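# Seat gear and two bearing rings in near-row holders

## Task

Working in the holder row closest to the robot, place the gear and both bearing rings so each lies flat inside the holder whose shape matches it, then open the grippers and leave them released.

## Robot and tools

Robot: two arms, left_arm and right_arm, each with a parallel two-finger gripper. All positions in results use one shared scene frame: origin on the table surface midway between the arms, +x pointing out across the table, +z up, and left_arm sitting on the +y side. The names left and right are just labels; they do not tell you which side of a camera image an arm appears on. Base placements: left_arm at (+0.023, +0.334, 0) m with quat_wxyz (+0.996, 0, 0, +0.093); right_arm at (-0.039, -0.262, 0) m with quat_wxyz (+1.000, 0, 0, -0.013).

Gripper axes: fingers extend along the gripper's own +z, and they close and open along its y. The reported end_effector_position is the point between the pads, roughly 1 cm short of the fingertips. A wrist camera mount is attached near the gripper and takes up space, so allow clearance.

Command row (used by execute_actions and move): a single list of 14 numbers covering both arms, always all 14 even when one arm is idle. Order: dx, dy, dz, rx, ry, rz, opening for left_arm, then those seven again for right_arm. Every number lies in [-1, 1]. The first six are an offset, not a pose: a target relative to where that gripper measured itself at the start of the action (for the first action of a call, the pose last reported in a result), expressed in the gripper's own axes. Scale: 1.0 equals 0.6 m for dx, dy, dz and 180 degrees for rotation; rx, ry, rz form one rotation vector. Opening is absolute, not an offset: +1 fully open (0.094 m), -1 closed.

execute_actions(actions): a list of actions run in sequence. Each action is a table of up to 15 rows; every row lasts one control step of 1/30 s, and if fewer than 15 rows are given, the final row repeats to fill the action. All rows in an action are measured from that action's start pose, not chained from the previous row. An empty list just returns the current state and images.

move(target, speed, blocking): drives each gripper in a straight line toward its target row (offsets measured from the pose in the latest result that shows one). Both arms finish together, in 0.5 to 10 s; anything longer is cut off at 10 s before arrival. speed is the path's top speed in m/s, 0.002 to 0.5, default 0.25; rotation is capped at twice that value in rad/s. Paths ignore obstacles and the other arm, grippers may lag, wander or overshoot speed (especially with a nearly straight arm), and the opening is sent at the start. Faster moves and targets pushed deeper past a contact hit harder. blocking=false returns after 0.5 s while motion continues; until a result shows the move ended, further moves and execute_actions are rejected, so use wait or stop first. The result adds a move: line giving the ending (done, off_target, moving, held, fault) and the active limits (paced = the sent pose was clipped; held = a check blocked some steps, after which the arm may jump faster), plus each gripper's distance from its target.

wait(seconds): 0 to 10; lets the simulation run with the last commands held and returns a normal result, early if a running move finishes. stop(): brakes a running move; braking needs room and the fingers keep moving. zoom_image(camera, region): camera is cam_head_left or cam_head_right (both 504x504); region [x0, y0, x1, y1] in pixels from the top-left, at most 504 by 504. read_manual(section): only "licences"; no motion. finished_scene(scene): ends the current scene, given its number, after the last command has been held; it is irreversible and reports success, and the goal must still hold at that point.

Controller behaviour: each control step, the commanded pose is limited to within 70 mm and 16 degrees of the measured pose, then damped inverse kinematics follows it, favouring position over orientation. Distant targets may need several actions; after an action an arm travels at most to its last clipped pose. Hand target lines show where each gripper is currently being driven. Arms commonly settle a centimetre or more short, usually low, and repeated zero offsets let them sag further; to hold an arm in place, send the correcting offset in your first call of a reply and zeros afterwards, aiming higher if it keeps drooping. Elbows never reach fully straight. Joint limits (rad): waist -2.618 to 3.054, shoulder 0 to 3.142, elbow 0 to 3.142, wrist pitch -1.571 to 1.571, wrist yaw -1.571 to 1.571, wrist roll -2.094 to 2.094.

Result lines: per-arm pose (end_effector_position in m, end_effector_quat_wxyz) in the scene frame, which can be slightly wrong at long reach; grip_measured on the same scale as the commanded opening (last Joint positions number is the opening in metres), with a fixed per-gripper error up to about 1 mm; joint torques with offsets and noise; pose unreachable lines when a clearance check altered a command; FAULT and MOTOR HOT or OVER-TEMPERATURE FAULT lines. Motors heat while holding loads: warnings at 75 °C, a 10 s stop of that arm at 90 °C, and at 100 °C the arm goes limp and drops.

Grasping: to hold something, command an opening below grip_measured, about 0.03 lower for a firm grip, less for a gentler one. Pads push roughly 50 to 62 N, less on thin parts, with brief spikes on first contact. Occasional disturbances may tug a held part or nudge loose ones.

Avoid: knocking or placing anything off the table (fails the job), letting the arms collide or press on each other (may end the scene), dropping, slipping, slamming or shoving parts hard, and leaving an arm pressing against something it was stopped by. The world keeps running while you compose a reply, with the robot holding its last command.

Each tool is called after "Call:" as name(argument=value, ...) on one line, values as JSON.

## Session

I'll start by observing the scene.

Call:
execute_actions(actions=[])

Scene clock: 0.00 s.
left_arm: end_effector_position=(+0.4991, +0.3872, +0.1915) grip_measured=+1.000 end_effector_quat_wxyz=(+0.209, +0.281, +0.712, +0.609) | right_arm: end_effector_position=(+0.0220, +0.1440, +0.2221) grip_measured=+1.000 end_effector_quat_wxyz=(+0.670, -0.592, +0.388, -0.222)
Joint positions: left_arm=[-0.407  1.83   1.06   0.414 -1.058  1.303  0.094] | right_arm=[ 1.853  1.644  0.723  0.914  1.155 -1.305  0.094]
Joint velocities: left_arm=[ 0.002 -0.012  0.012 -0.007 -0.051 -0.037  0.   ] | right_arm=[-0.012  0.012  0.007  0.037  0.066 -0.095  0.   ]
Joint torques (N m, as the arm reports them, + toward a larger angle): no reading
Hand target (left_arm): +0.499, +0.388, +0.202; +0.219, +0.268, +0.712, +0.611
Hand target (right_arm): +0.022, +0.144, +0.226; +0.674, -0.587, +0.393, -0.216

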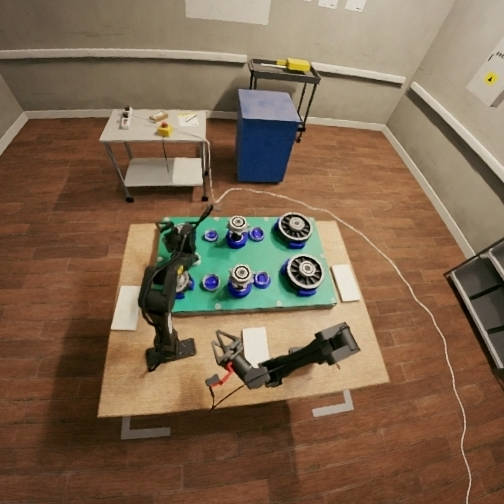

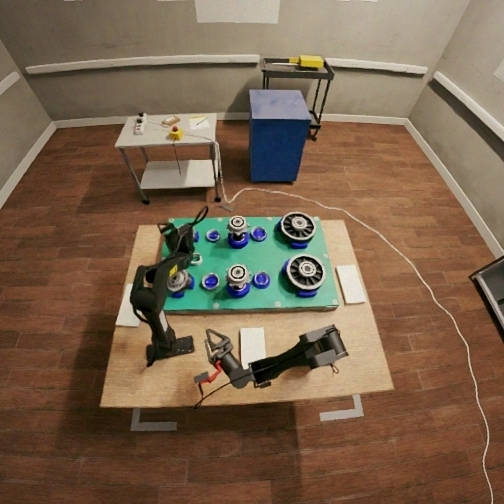

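Call:
zoom_image(camera="cam_head_left", region=[100, 200, 400, 420])

Call:
zoom_image(camera="cam_head_right", region=[100, 200, 400, 420])

Region (100, 200, 400, 420) of cam_head_left's 504x504 image, scaled by 1.680, with more detail than that image has; it fills the top 370 rows of this view, and the rest is white.

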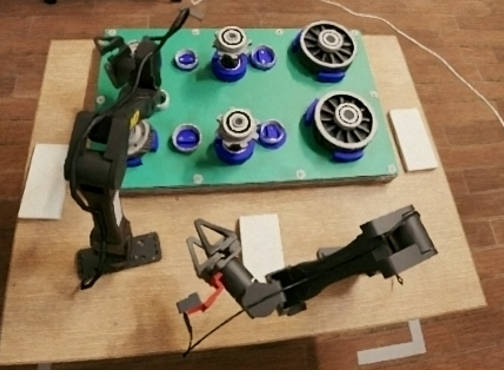

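Region (100, 200, 400, 420) of cam_head_right's 504x504 image, scaled by 1.680, with more detail than that image has; it fills the top 370 rows of this view, and the rest is white.

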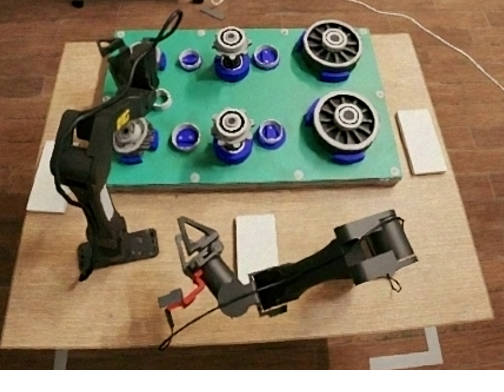

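Call:
zoom_image(camera="cam_head_right", region=[140, 205, 290, 320])

Call:
zoom_image(camera="cam_head_left", region=[140, 205, 290, 320])

Region (140, 205, 290, 320) of cam_head_right's 504x504 image, scaled by 3.360, with more detail than that image has; it fills the top 386 rows of this view, and the rest is white.

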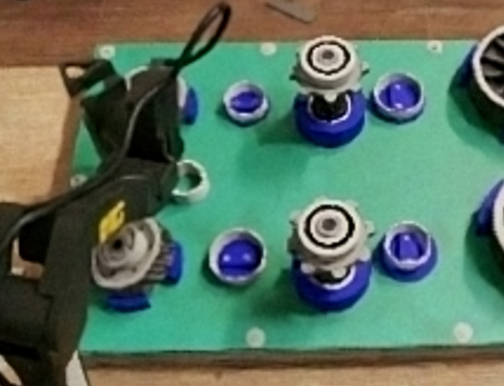

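Region (140, 205, 290, 320) of cam_head_left's 504x504 image, scaled by 3.360, with more detail than that image has; it fills the top 386 rows of this view, and the rest is white.

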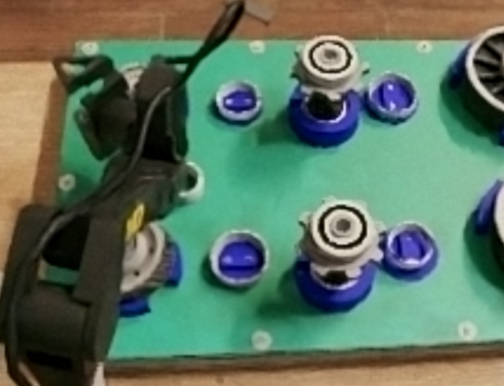

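Call:
move(target=[0.506, 0.0445, -0.196, 0.430, 0.147, -0.198, 1, 0.727, -0.245, -0.225, -0.180, 0.543, 0.480, 1], speed=0.3)

Scene clock: 46.30 s.
left_arm: end_effector_position=(+0.2036, +0.5033, +0.2488) grip_measured=+1.000 end_effector_quat_wxyz=(+0.072, -0.000, +0.994, +0.085) | right_arm: end_effector_position=(+0.2029, -0.2985, +0.2451) grip_measured=+1.000 end_effector_quat_wxyz=(+0.113, +0.003, +0.993, -0.022)
Joint positions: left_arm=[ 0.541  1.374  1.601 -1.577 -0.031  0.73   0.094] | right_arm=[-0.117  1.347  1.562 -1.555  0.013 -0.138  0.094]
Joint velocities: left_arm=[-0.007 -0.002 -0.017  0.022  0.037 -0.051  0.   ] | right_arm=[-0.002  0.002 -0.012 -0.051 -0.037 -0.051  0.   ]
Joint torques (N m, as the arm reports them, + toward a larger angle): left_arm=[ 0.87 -4.29  4.56  0.28  0.04  0.03] | right_arm=[-0.45 -3.69  7.    0.62 -0.13 -0.04]
Hand target (left_arm): +0.199, +0.499, +0.251; +0.077, -0.000, +0.994, +0.082
Hand target (right_arm): +0.203, -0.298, +0.250; +0.116, +0.001, +0.993, -0.017
Off the commanded pose (left_arm): 0.006 m, 13 deg.
Off the commanded pose (right_arm): 0.007 m, 13 deg.
joint sent to its limit (left arm) — the command would take joint 4 (wrist pitch) past its lower limit, so that joint was sent only as far as its limit.
joint sent to its limit (right arm) — the command would take joint 4 (wrist pitch) past its lower limit, so that joint was sent only as far as its limit.
move: off_target (left_arm, right_arm); limits=paced

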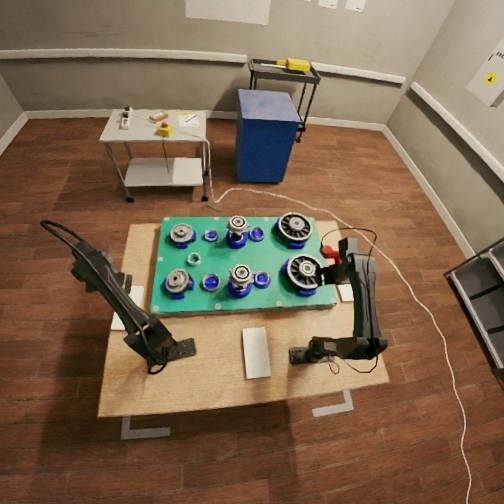

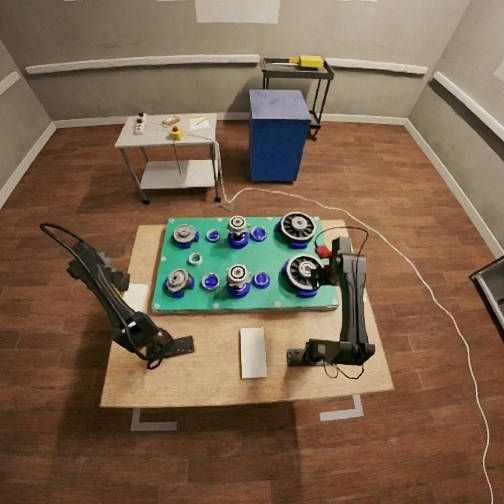

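Call:
zoom_image(camera="cam_head_left", region=[145, 210, 285, 320])

Call:
zoom_image(camera="cam_head_right", region=[145, 210, 285, 320])

Region (145, 210, 285, 320) of cam_head_left's 504x504 image, scaled by 3.600, with more detail than that image has; it fills the top 396 rows of this view, and the rest is white.

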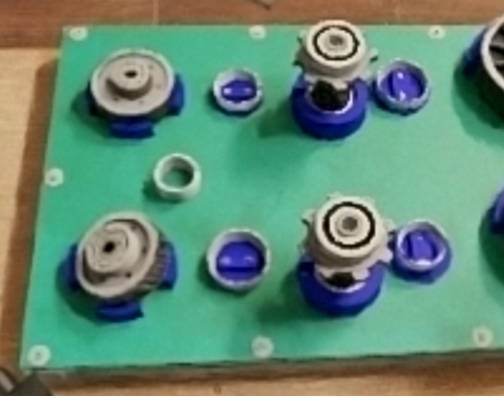

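Region (145, 210, 285, 320) of cam_head_right's 504x504 image, scaled by 3.600, with more detail than that image has; it fills the top 396 rows of this view, and the rest is white.

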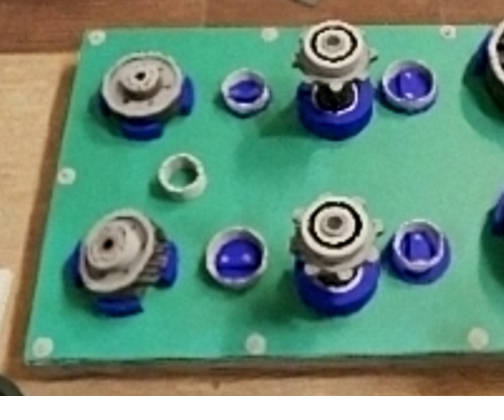

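Call:
zoom_image(camera="cam_head_left", region=[155, 245, 225, 305])

Call:
zoom_image(camera="cam_head_right", region=[155, 245, 225, 305])

Call:
zoom_image(camera="cam_head_right", region=[195, 255, 285, 305])

Call:
zoom_image(camera="cam_head_right", region=[160, 210, 280, 255])

Region (155, 245, 225, 305) of cam_head_left's 504x504 image, scaled by 7.200, with more detail than that image has; it fills the top 432 rows of this view, and the rest is white.

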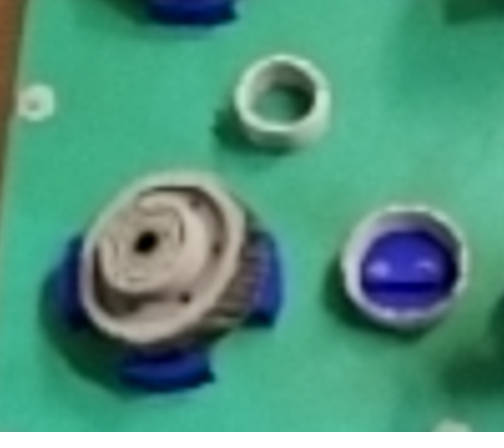

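Region (155, 245, 225, 305) of cam_head_right's 504x504 image, scaled by 7.200, with more detail than that image has; it fills the top 432 rows of this view, and the rest is white.

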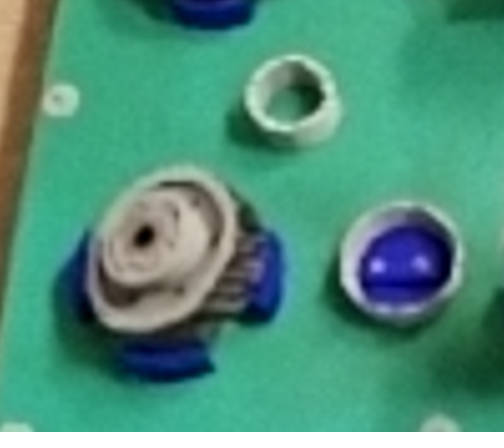

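Region (195, 255, 285, 305) of cam_head_right's 504x504 image, scaled by 5.600, with more detail than that image has.

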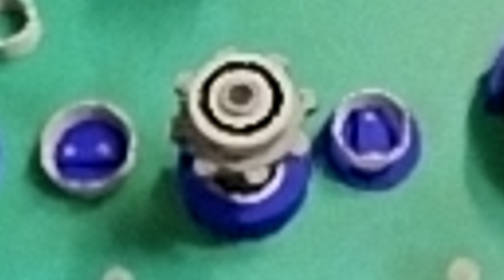

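Region (160, 210, 280, 255) of cam_head_right's 504x504 image, scaled by 4.200, with more detail than that image has; it fills the top 189 rows of this view, and the rest is white.

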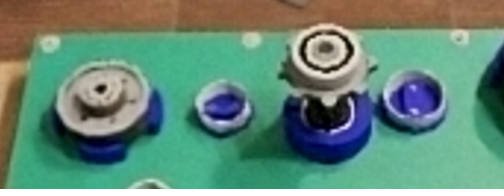

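Call:
zoom_image(camera="cam_head_left", region=[60, 230, 230, 400])

Call:
zoom_image(camera="cam_head_left", region=[260, 220, 420, 400])

Region (60, 230, 230, 400) of cam_head_left's 504x504 image, scaled by 2.965, with more detail than that image has.

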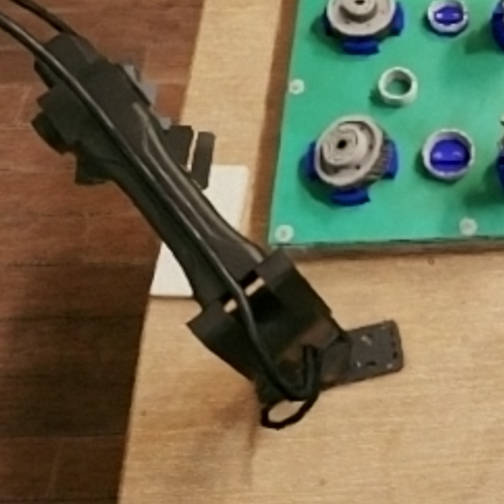

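Region (260, 220, 420, 400) of cam_head_left's 504x504 image, scaled by 2.800, with more detail than that image has.

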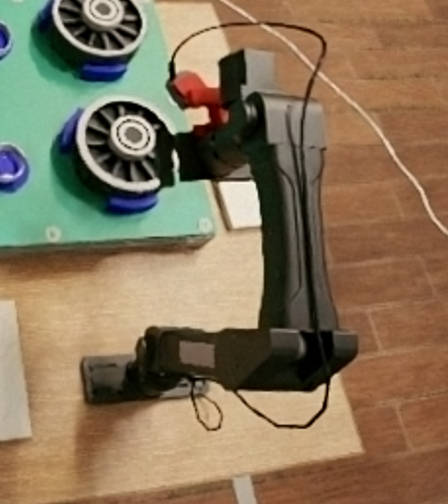

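Call:
zoom_image(camera="cam_head_right", region=[245, 262, 280, 297])

Call:
zoom_image(camera="cam_head_right", region=[193, 264, 228, 299])

Call:
zoom_image(camera="cam_head_right", region=[242, 217, 277, 252])

Call:
zoom_image(camera="cam_head_right", region=[195, 218, 230, 253])

Region (245, 262, 280, 297) of cam_head_right's 504x504 image, scaled by 14.400, with more detail than that image has.

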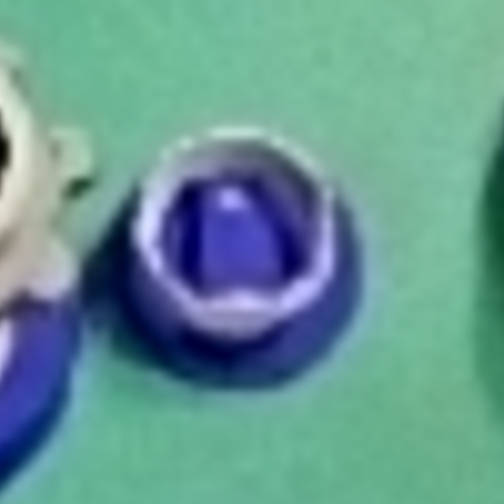

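Region (193, 264, 228, 299) of cam_head_right's 504x504 image, scaled by 14.400, with more detail than that image has.

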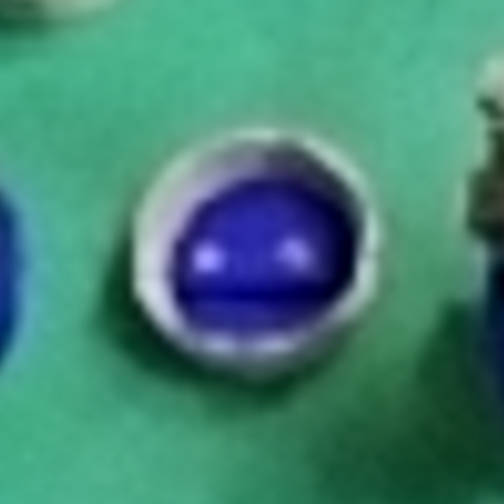

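Region (242, 217, 277, 252) of cam_head_right's 504x504 image, scaled by 14.400, with more detail than that image has.

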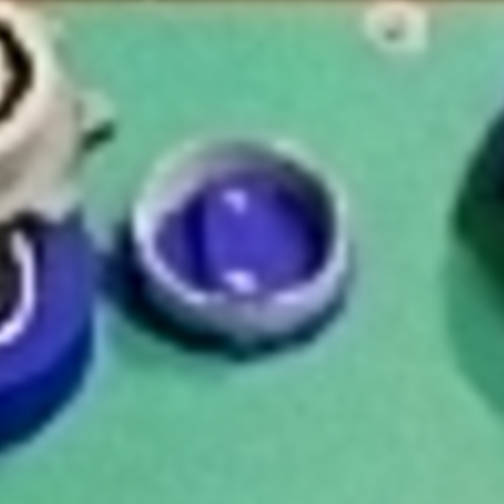

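Region (195, 218, 230, 253) of cam_head_right's 504x504 image, scaled by 14.400, with more detail than that image has.

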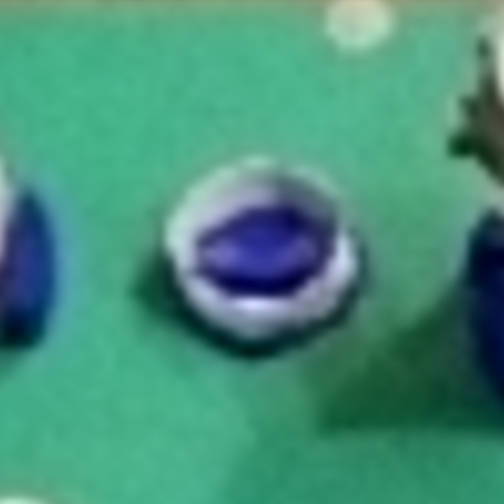

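Call:
zoom_image(camera="cam_head_left", region=[80, 330, 220, 430])

Call:
zoom_image(camera="cam_head_left", region=[270, 320, 410, 420])

Call:
zoom_image(camera="cam_head_right", region=[80, 330, 220, 430])

Call:
zoom_image(camera="cam_head_right", region=[270, 320, 410, 420])

Region (80, 330, 220, 430) of cam_head_left's 504x504 image, scaled by 3.600, with more detail than that image has; it fills the top 360 rows of this view, and the rest is white.

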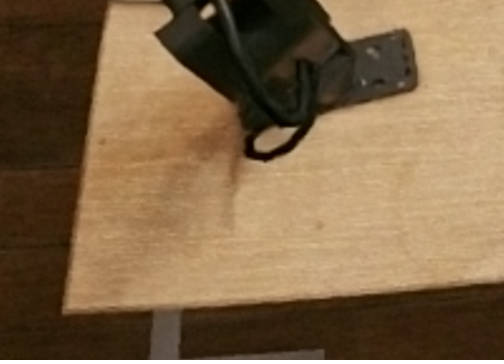

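Region (270, 320, 410, 420) of cam_head_left's 504x504 image, scaled by 3.600, with more detail than that image has; it fills the top 360 rows of this view, and the rest is white.

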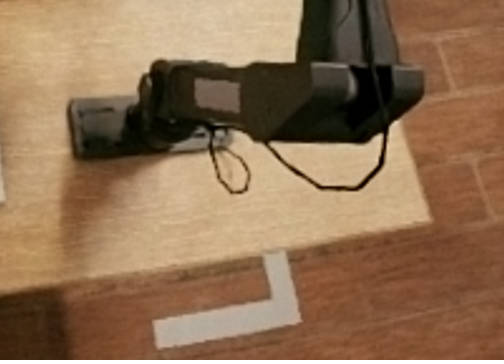

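Region (80, 330, 220, 430) of cam_head_right's 504x504 image, scaled by 3.600, with more detail than that image has; it fills the top 360 rows of this view, and the rest is white.

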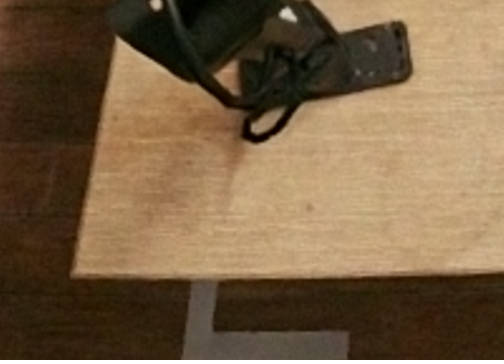

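Region (270, 320, 410, 420) of cam_head_right's 504x504 image, scaled by 3.600, with more detail than that image has; it fills the top 360 rows of this view, and the rest is white.

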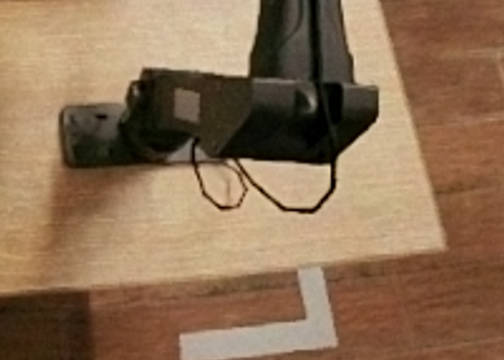

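Call:
move(target=[-0.140, -0.5745, 0.1245, 0.025, 0.070, -0.332, 1, -0.141, 0.357, 0.196, 0.025, 0.073, 0.330, 1], speed=0.2)

Scene clock: 169.57 s.
left_arm: end_effector_position=(+0.2930, +0.1870, +0.1267) grip_measured=+1.000 end_effector_quat_wxyz=(-0.001, -0.498, +0.867, +0.018) | right_arm: end_effector_position=(+0.3122, -0.0930, +0.1382) grip_measured=+1.000 end_effector_quat_wxyz=(+0.000, +0.497, +0.868, -0.005)
Joint positions: left_arm=[-0.696  1.737  1.481 -1.347 -0.016 -1.553  0.094] | right_arm=[ 0.476  2.052  1.948 -1.474  0.006  1.49   0.094]
Joint velocities: left_arm=[-0.007  0.007 -0.017  0.066 -0.051 -0.066  0.   ] | right_arm=[ 0.002 -0.002 -0.027 -0.007  0.022 -0.007  0.   ]
Joint torques (N m, as the arm reports them, + toward a larger angle): left_arm=[-0.61 -6.63  8.02  0.03  0.05 -0.07] | right_arm=[  0.28 -11.02   7.     0.22   0.     0.16]
Hand target (left_arm): +0.299, +0.181, +0.134; +0.008, -0.499, +0.866, +0.003
Hand target (right_arm): +0.314, -0.090, +0.142; +0.003, +0.500, +0.866, -0.002
Off the commanded pose (left_arm): 0.015 m, 2 deg.
Off the commanded pose (right_arm): 0.004 m, 1 deg.
move: off_target (left_arm)

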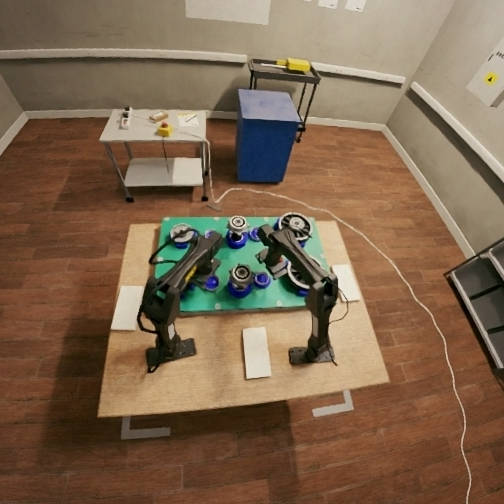

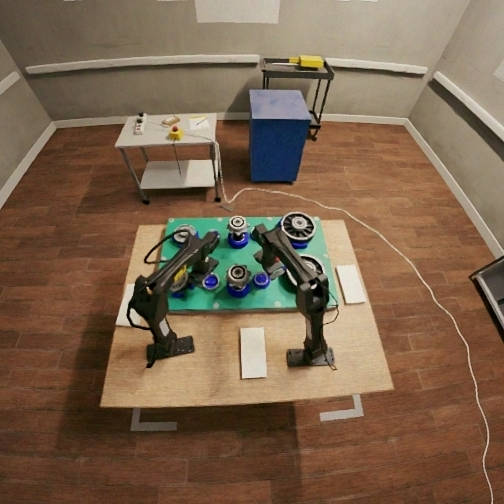

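Call:
zoom_image(camera="cam_head_left", region=[160, 215, 320, 315])

Call:
zoom_image(camera="cam_head_right", region=[160, 215, 320, 315])

Region (160, 215, 320, 315) of cam_head_left's 504x504 image, scaled by 3.150, with more detail than that image has; it fills the top 315 rows of this view, and the rest is white.

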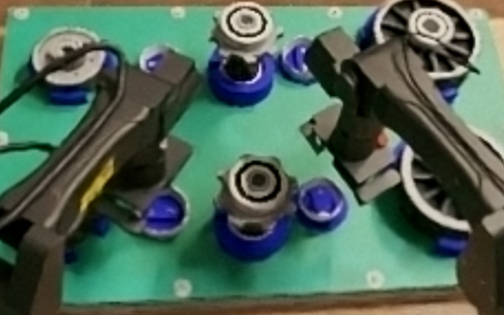

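Region (160, 215, 320, 315) of cam_head_right's 504x504 image, scaled by 3.150, with more detail than that image has; it fills the top 315 rows of this view, and the rest is white.

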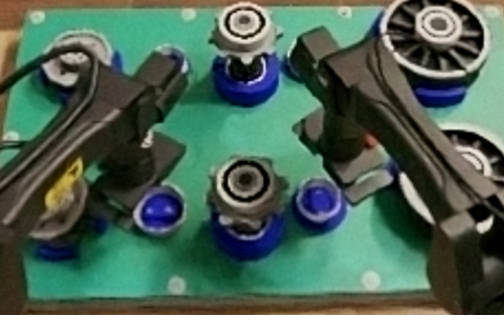

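Call:
zoom_image(camera="cam_head_left", region=[240, 235, 300, 295])

Call:
zoom_image(camera="cam_head_right", region=[175, 240, 235, 300])

Region (240, 235, 300, 295) of cam_head_left's 504x504 image, scaled by 8.400, with more detail than that image has.

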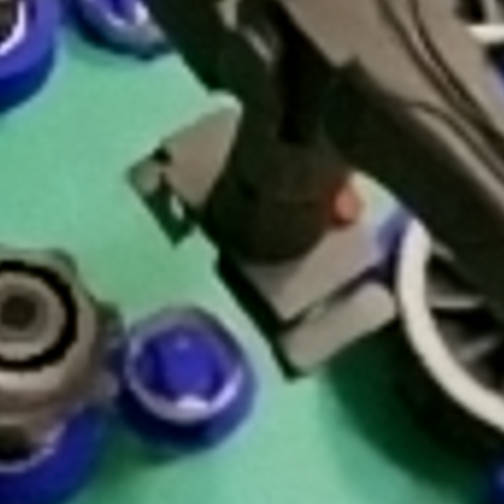

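Region (175, 240, 235, 300) of cam_head_right's 504x504 image, scaled by 8.400, with more detail than that image has.

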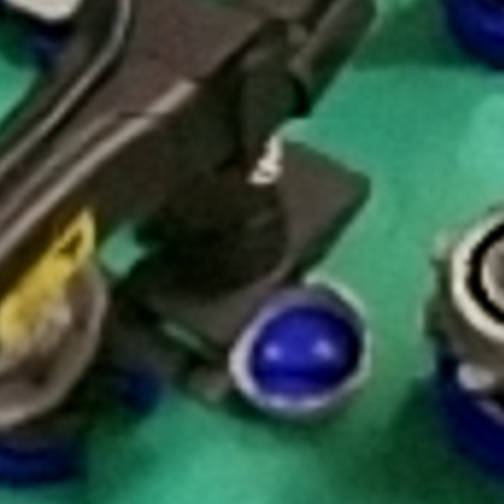

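Call:
move(target=[0.0243, -0.0313, 0.0617, 0.010, 0.006, -0.001, 1, 0.011, 0.018, 0.08, 0, 0, 0, 1], speed=0.08)

Call:
zoom_image(camera="cam_head_left", region=[240, 240, 300, 300])

Call:
zoom_image(camera="cam_head_right", region=[175, 240, 235, 300])

Scene clock: 201.90 s.
left_arm: end_effector_position=(+0.3026, +0.1679, +0.0909) grip_measured=+1.000 end_effector_quat_wxyz=(-0.002, -0.501, +0.866, +0.001) | right_arm: end_effector_position=(+0.3178, -0.0850, +0.0940) grip_measured=+1.000 end_effector_quat_wxyz=(-0.001, +0.495, +0.869, -0.006)
Joint positions: left_arm=[-0.724  1.788  1.401 -1.187  0.001 -1.586  0.094] | right_arm=[ 0.487  2.083  1.818 -1.317  0.004  1.497  0.094]
Joint velocities: left_arm=[-0.002  0.002 -0.007 -0.066 -0.037 -0.066  0.   ] | right_arm=[ 0.012 -0.012 -0.002  0.007 -0.037 -0.022  0.   ]
Joint torques (N m, as the arm reports them, + toward a larger angle): left_arm=[-0.7  -6.63  5.07  0.13  0.07 -0.1 ] | right_arm=[  0.61 -11.72   4.45   0.47   0.03   0.16]
Hand target (left_arm): +0.301, +0.165, +0.089; -0.002, -0.500, +0.866, -0.001
Hand target (right_arm): +0.318, -0.082, +0.090; +0.000, +0.497, +0.868, -0.005
Off the commanded pose (left_arm): 0.003 m, 0 deg.
Off the commanded pose (right_arm): 0.005 m, 0 deg.
move: done

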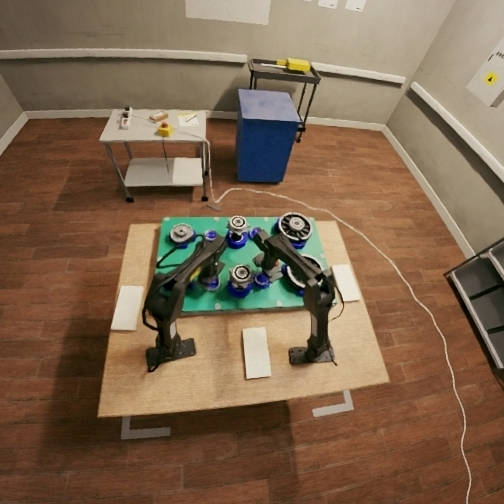

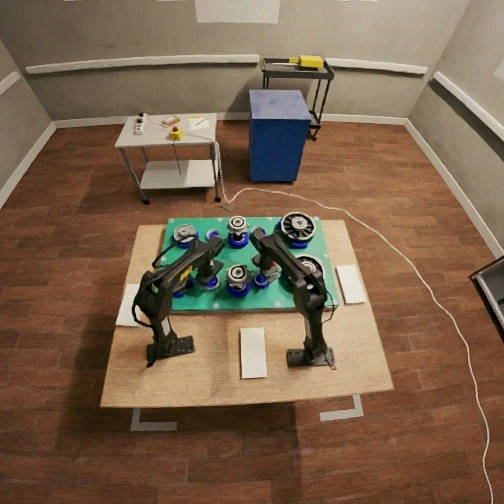

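Region (240, 240, 300, 300) of cam_head_left's 504x504 image, scaled by 8.400, with more detail than that image has.

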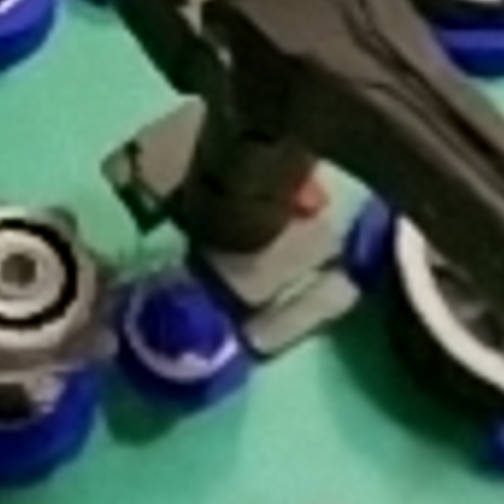

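Region (175, 240, 235, 300) of cam_head_right's 504x504 image, scaled by 8.400, with more detail than that image has.

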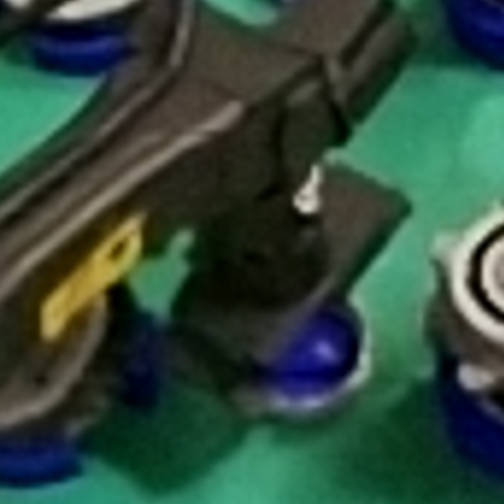

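Call:
move(target=[0, 0, 0, 0, 0.085, 0, 1, 0, 0, 0, 0, 0.085, 0, 1], speed=0.15)

Call:
zoom_image(camera="cam_head_left", region=[240, 240, 300, 300])

Call:
zoom_image(camera="cam_head_right", region=[175, 240, 235, 300])

Scene clock: 212.97 s.
left_arm: end_effector_position=(+0.3038, +0.1659, +0.0889) grip_measured=+1.000 end_effector_quat_wxyz=(-0.112, -0.496, +0.859, -0.065) | right_arm: end_effector_position=(+0.3166, -0.0843, +0.0913) grip_measured=+1.000 end_effector_quat_wxyz=(-0.114, +0.495, +0.859, +0.060)
Joint positions: left_arm=[-0.589  1.814  1.401 -1.188  0.257 -1.446  0.094] | right_arm=[ 0.376  2.116  1.834 -1.344 -0.252  1.388  0.094]
Joint velocities: left_arm=[ 0.002 -0.012 -0.007  0.022 -0.066  0.051  0.   ] | right_arm=[ 0.012 -0.002 -0.002 -0.037 -0.037 -0.095  0.   ]
Joint torques (N m, as the arm reports them, + toward a larger angle): left_arm=[ 0.56 -6.71  6.3  -0.21  0.18 -0.09] | right_arm=[ -0.33 -11.34   6.79  -0.05  -0.25  -0.05]
Hand target (left_arm): +0.302, +0.167, +0.091; -0.119, -0.496, +0.858, -0.063
Hand target (right_arm): +0.318, -0.085, +0.094; -0.118, +0.492, +0.861, +0.060
Off the commanded pose (left_arm): 0.003 m, 1 deg.
Off the commanded pose (right_arm): 0.003 m, 1 deg.
move: done

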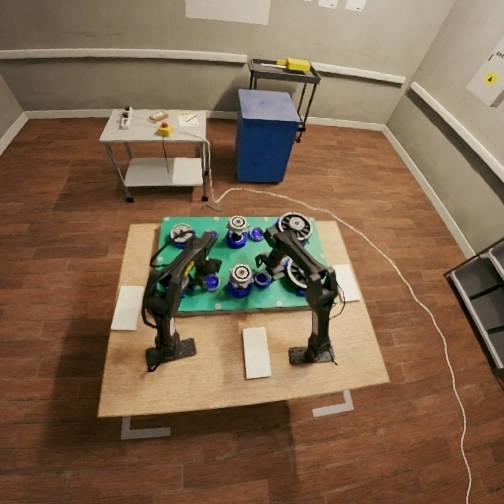

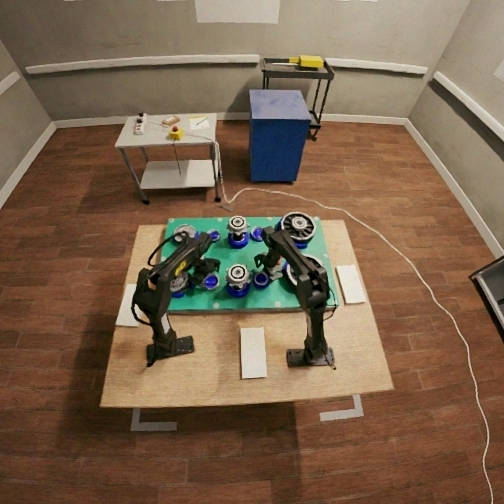

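Region (240, 240, 300, 300) of cam_head_left's 504x504 image, scaled by 8.400, with more detail than that image has.

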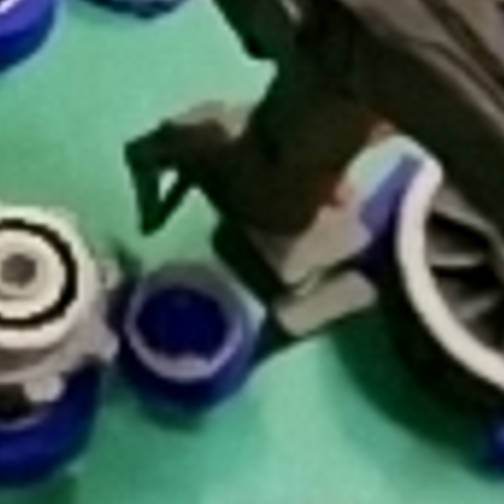

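Region (175, 240, 235, 300) of cam_head_right's 504x504 image, scaled by 8.400, with more detail than that image has.

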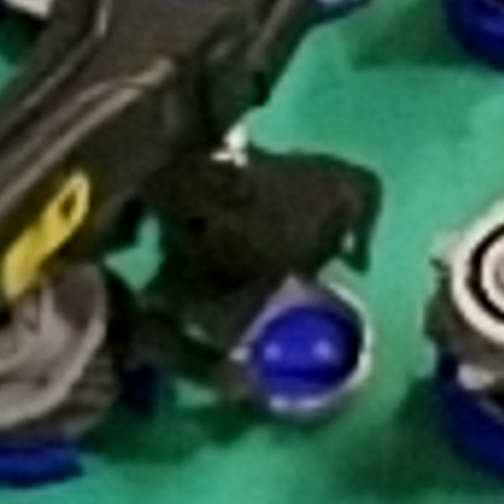

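Call:
zoom_image(camera="cam_head_right", region=[240, 240, 300, 300])

Call:
zoom_image(camera="cam_head_left", region=[175, 240, 235, 300])

Region (240, 240, 300, 300) of cam_head_right's 504x504 image, scaled by 8.400, with more detail than that image has.

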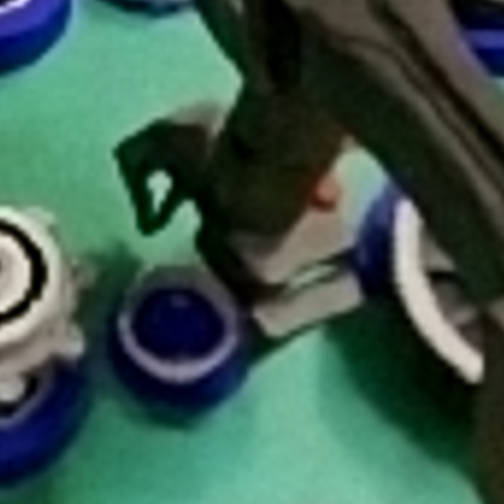

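Region (175, 240, 235, 300) of cam_head_left's 504x504 image, scaled by 8.400, with more detail than that image has.

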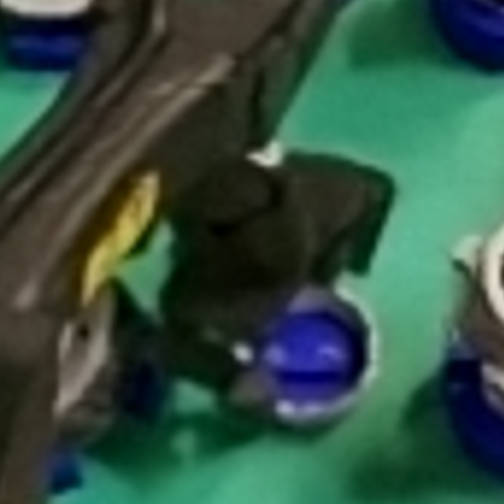

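Call:
move(target=[-0.0086, 0, 0.032, 0, 0, 0, 1, 0.0057, -0.0073, 0.0325, 0, 0, 0, 1], speed=0.04)

Call:
zoom_image(camera="cam_head_left", region=[240, 250, 290, 300])

Call:
zoom_image(camera="cam_head_right", region=[185, 250, 235, 300])

Scene clock: 238.20 s.
left_arm: end_effector_position=(+0.3023, +0.1661, +0.0796) grip_measured=+1.000 end_effector_quat_wxyz=(-0.114, -0.495, +0.859, -0.064) | right_arm: end_effector_position=(+0.3099, -0.0846, +0.0771) grip_measured=+1.000 end_effector_quat_wxyz=(-0.117, +0.497, +0.858, +0.056)
Joint positions: left_arm=[-0.589  1.819  1.369 -1.155  0.26  -1.444  0.094] | right_arm=[ 0.381  2.103  1.757 -1.289 -0.253  1.396  0.094]
Joint velocities: left_arm=[-0.007 -0.012 -0.017 -0.007 -0.051  0.037  0.   ] | right_arm=[ 0.012 -0.022 -0.007 -0.037  0.051  0.022  0.   ]
Joint torques (N m, as the arm reports them, + toward a larger angle): left_arm=[ 0.   -6.14  3.02  0.4   0.2  -0.07] | right_arm=[  0.97 -12.43   3.54   0.47  -0.17   0.1 ]
Hand target (left_arm): +0.304, +0.166, +0.069; -0.112, -0.496, +0.859, -0.065
Hand target (right_arm): +0.309, -0.079, +0.073; -0.114, +0.495, +0.859, +0.060
Off the commanded pose (left_arm): 0.011 m, 0 deg.
Off the commanded pose (right_arm): 0.007 m, 1 deg.
move: off_target (left_arm)

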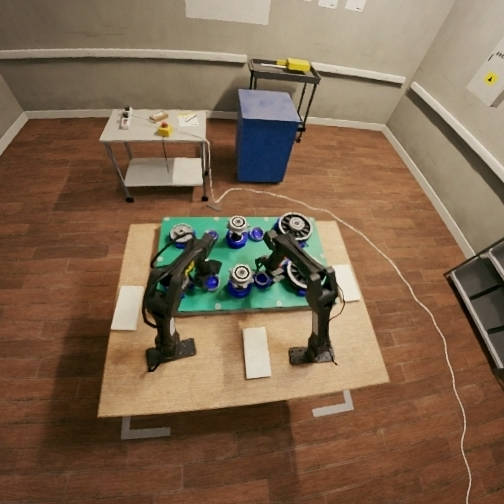

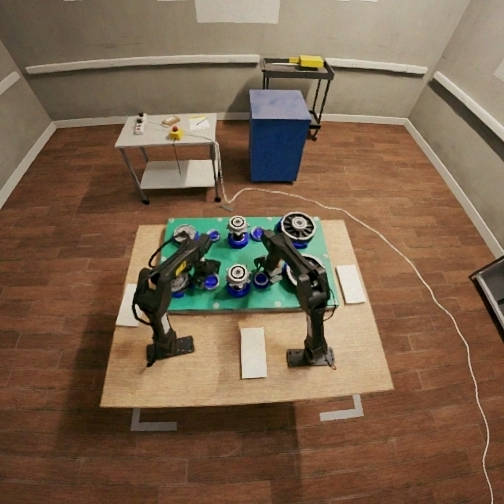

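Region (240, 250, 290, 300) of cam_head_left's 504x504 image, scaled by 10.080, with more detail than that image has.

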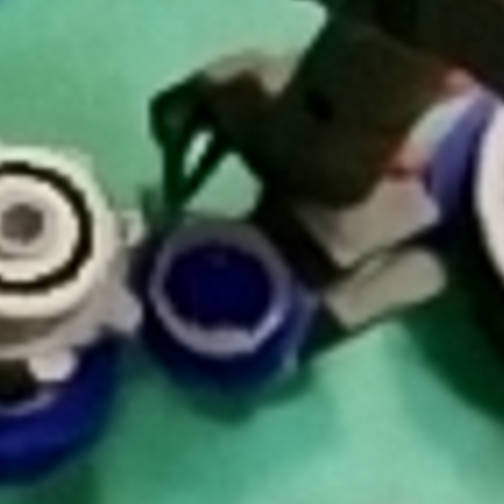

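Region (185, 250, 235, 300) of cam_head_right's 504x504 image, scaled by 10.080, with more detail than that image has.

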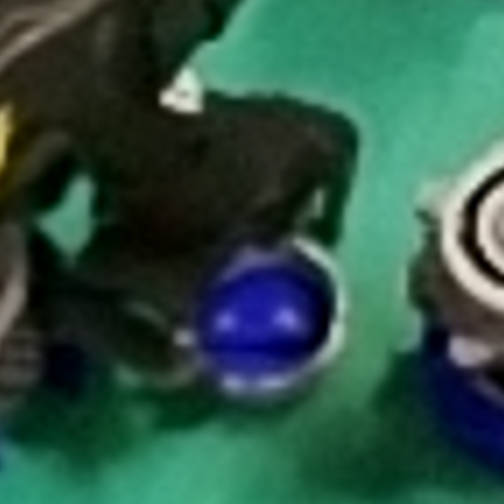

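Call:
wait(seconds=0)

Call:
zoom_image(camera="cam_head_left", region=[185, 250, 235, 300])

Call:
zoom_image(camera="cam_head_right", region=[240, 250, 290, 300])

Scene clock: 242.37 s.
left_arm: end_effector_position=(+0.3023, +0.1661, +0.0796) grip_measured=+1.000 end_effector_quat_wxyz=(-0.114, -0.495, +0.859, -0.064) | right_arm: end_effector_position=(+0.3099, -0.0846, +0.0771) grip_measured=+1.000 end_effector_quat_wxyz=(-0.117, +0.497, +0.858, +0.056)
Joint positions: left_arm=[-0.589  1.819  1.369 -1.155  0.26  -1.444  0.094] | right_arm=[ 0.381  2.103  1.757 -1.289 -0.253  1.397  0.094]
Joint velocities: left_arm=[-0.027 -0.007 -0.012 -0.066 -0.022  0.051  0.   ] | right_arm=[-0.007  0.007 -0.012 -0.022  0.081 -0.007  0.   ]
Joint torques (N m, as the arm reports them, + toward a larger angle): left_arm=[ 0.   -5.99  3.2   0.42  0.1  -0.04] | right_arm=[  0.9  -12.57   3.72   0.47  -0.2    0.14]
Hand target (left_arm): +0.304, +0.166, +0.069; -0.112, -0.496, +0.859, -0.065
Hand target (right_arm): +0.309, -0.079, +0.073; -0.114, +0.495, +0.860, +0.060
Off the commanded pose (left_arm): 0.011 m, 0 deg.
Off the commanded pose (right_arm): 0.007 m, 1 deg.

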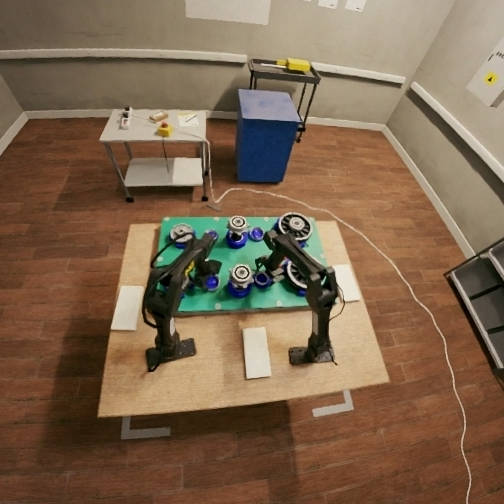

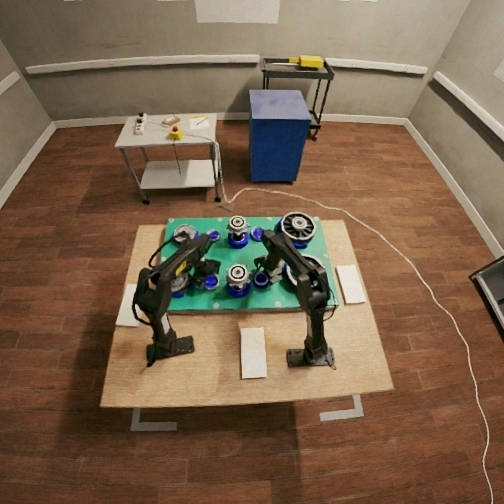

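Region (185, 250, 235, 300) of cam_head_left's 504x504 image, scaled by 10.080, with more detail than that image has.

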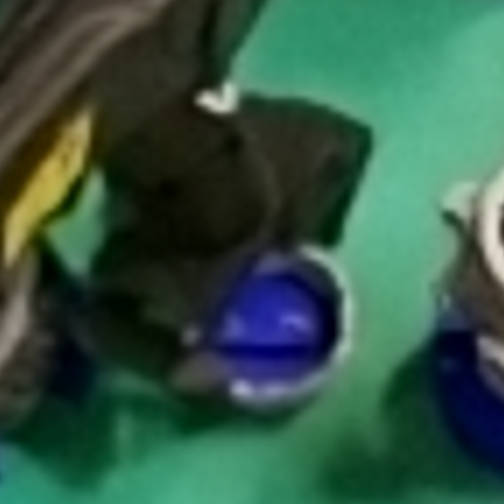

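Region (240, 250, 290, 300) of cam_head_right's 504x504 image, scaled by 10.080, with more detail than that image has.

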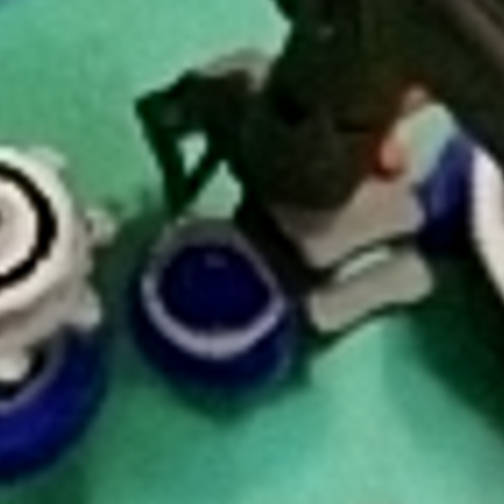

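Call:
move(target=[-0.0078, 0, 0.029, 0, 0, 0, 1, 0.0065, 0.0075, 0.026, 0, 0, 0, 1], speed=0.02)

Call:
zoom_image(camera="cam_head_left", region=[240, 250, 290, 300])

Call:
zoom_image(camera="cam_head_right", region=[185, 250, 235, 300])

Scene clock: 255.37 s.
left_arm: end_effector_position=(+0.3020, +0.1661, +0.0793) grip_measured=+1.000 end_effector_quat_wxyz=(-0.112, -0.495, +0.859, -0.067) | right_arm: end_effector_position=(+0.3096, -0.0838, +0.0771) grip_measured=+1.000 end_effector_quat_wxyz=(-0.117, +0.502, +0.855, +0.055)
Joint positions: left_arm=[-0.589  1.813  1.36  -1.147  0.26  -1.444  0.094] | right_arm=[ 0.383  2.103  1.757 -1.288 -0.252  1.41   0.094]
Joint velocities: left_arm=[ 0.002 -0.007 -0.002 -0.007 -0.066  0.022  0.   ] | right_arm=[ 0.007  0.007 -0.007 -0.066  0.081  0.007  0.   ]
Joint torques (N m, as the arm reports them, + toward a larger angle): left_arm=[-0.1  -5.27  1.83  0.58  0.15 -0.06] | right_arm=[  1.1  -10.69   3.11   0.64  -0.26   0.08]
Hand target (left_arm): +0.302, +0.166, +0.062; -0.114, -0.495, +0.859, -0.064
Hand target (right_arm): +0.309, -0.076, +0.063; -0.118, +0.497, +0.858, +0.056
Off the commanded pose (left_arm): 0.018 m, 0 deg.
Off the commanded pose (right_arm): 0.016 m, 1 deg.
move: off_target (left_arm, right_arm)

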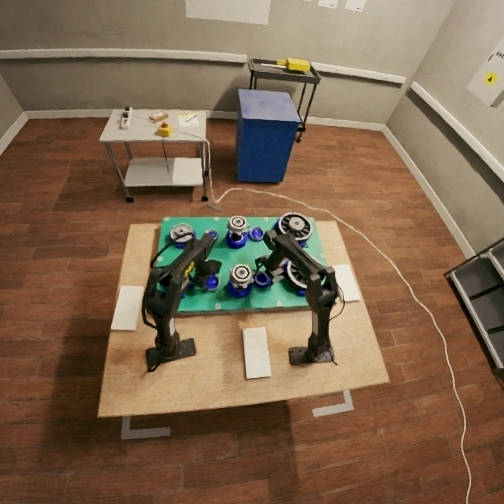

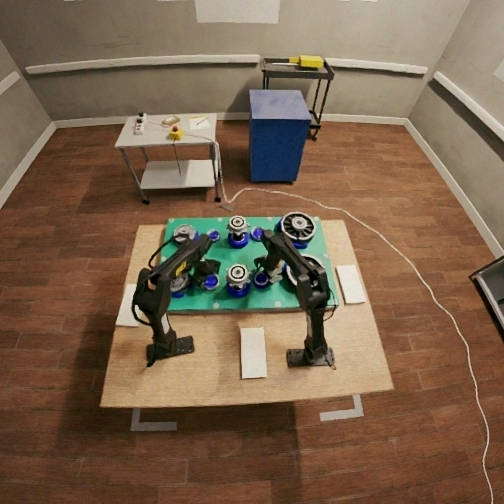

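Region (240, 250, 290, 300) of cam_head_left's 504x504 image, scaled by 10.080, with more detail than that image has.

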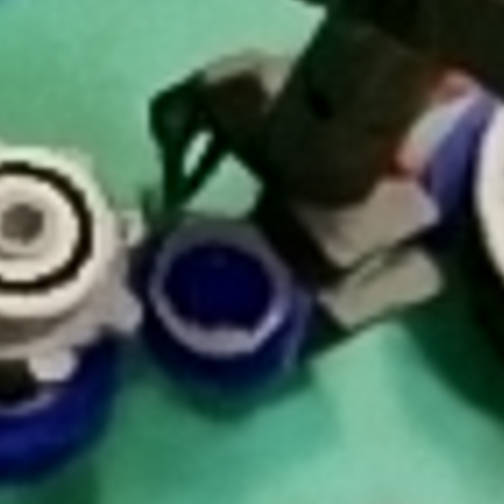

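Region (185, 250, 235, 300) of cam_head_right's 504x504 image, scaled by 10.080, with more detail than that image has.

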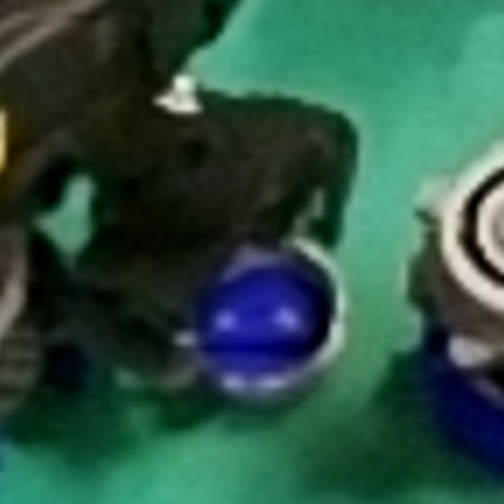

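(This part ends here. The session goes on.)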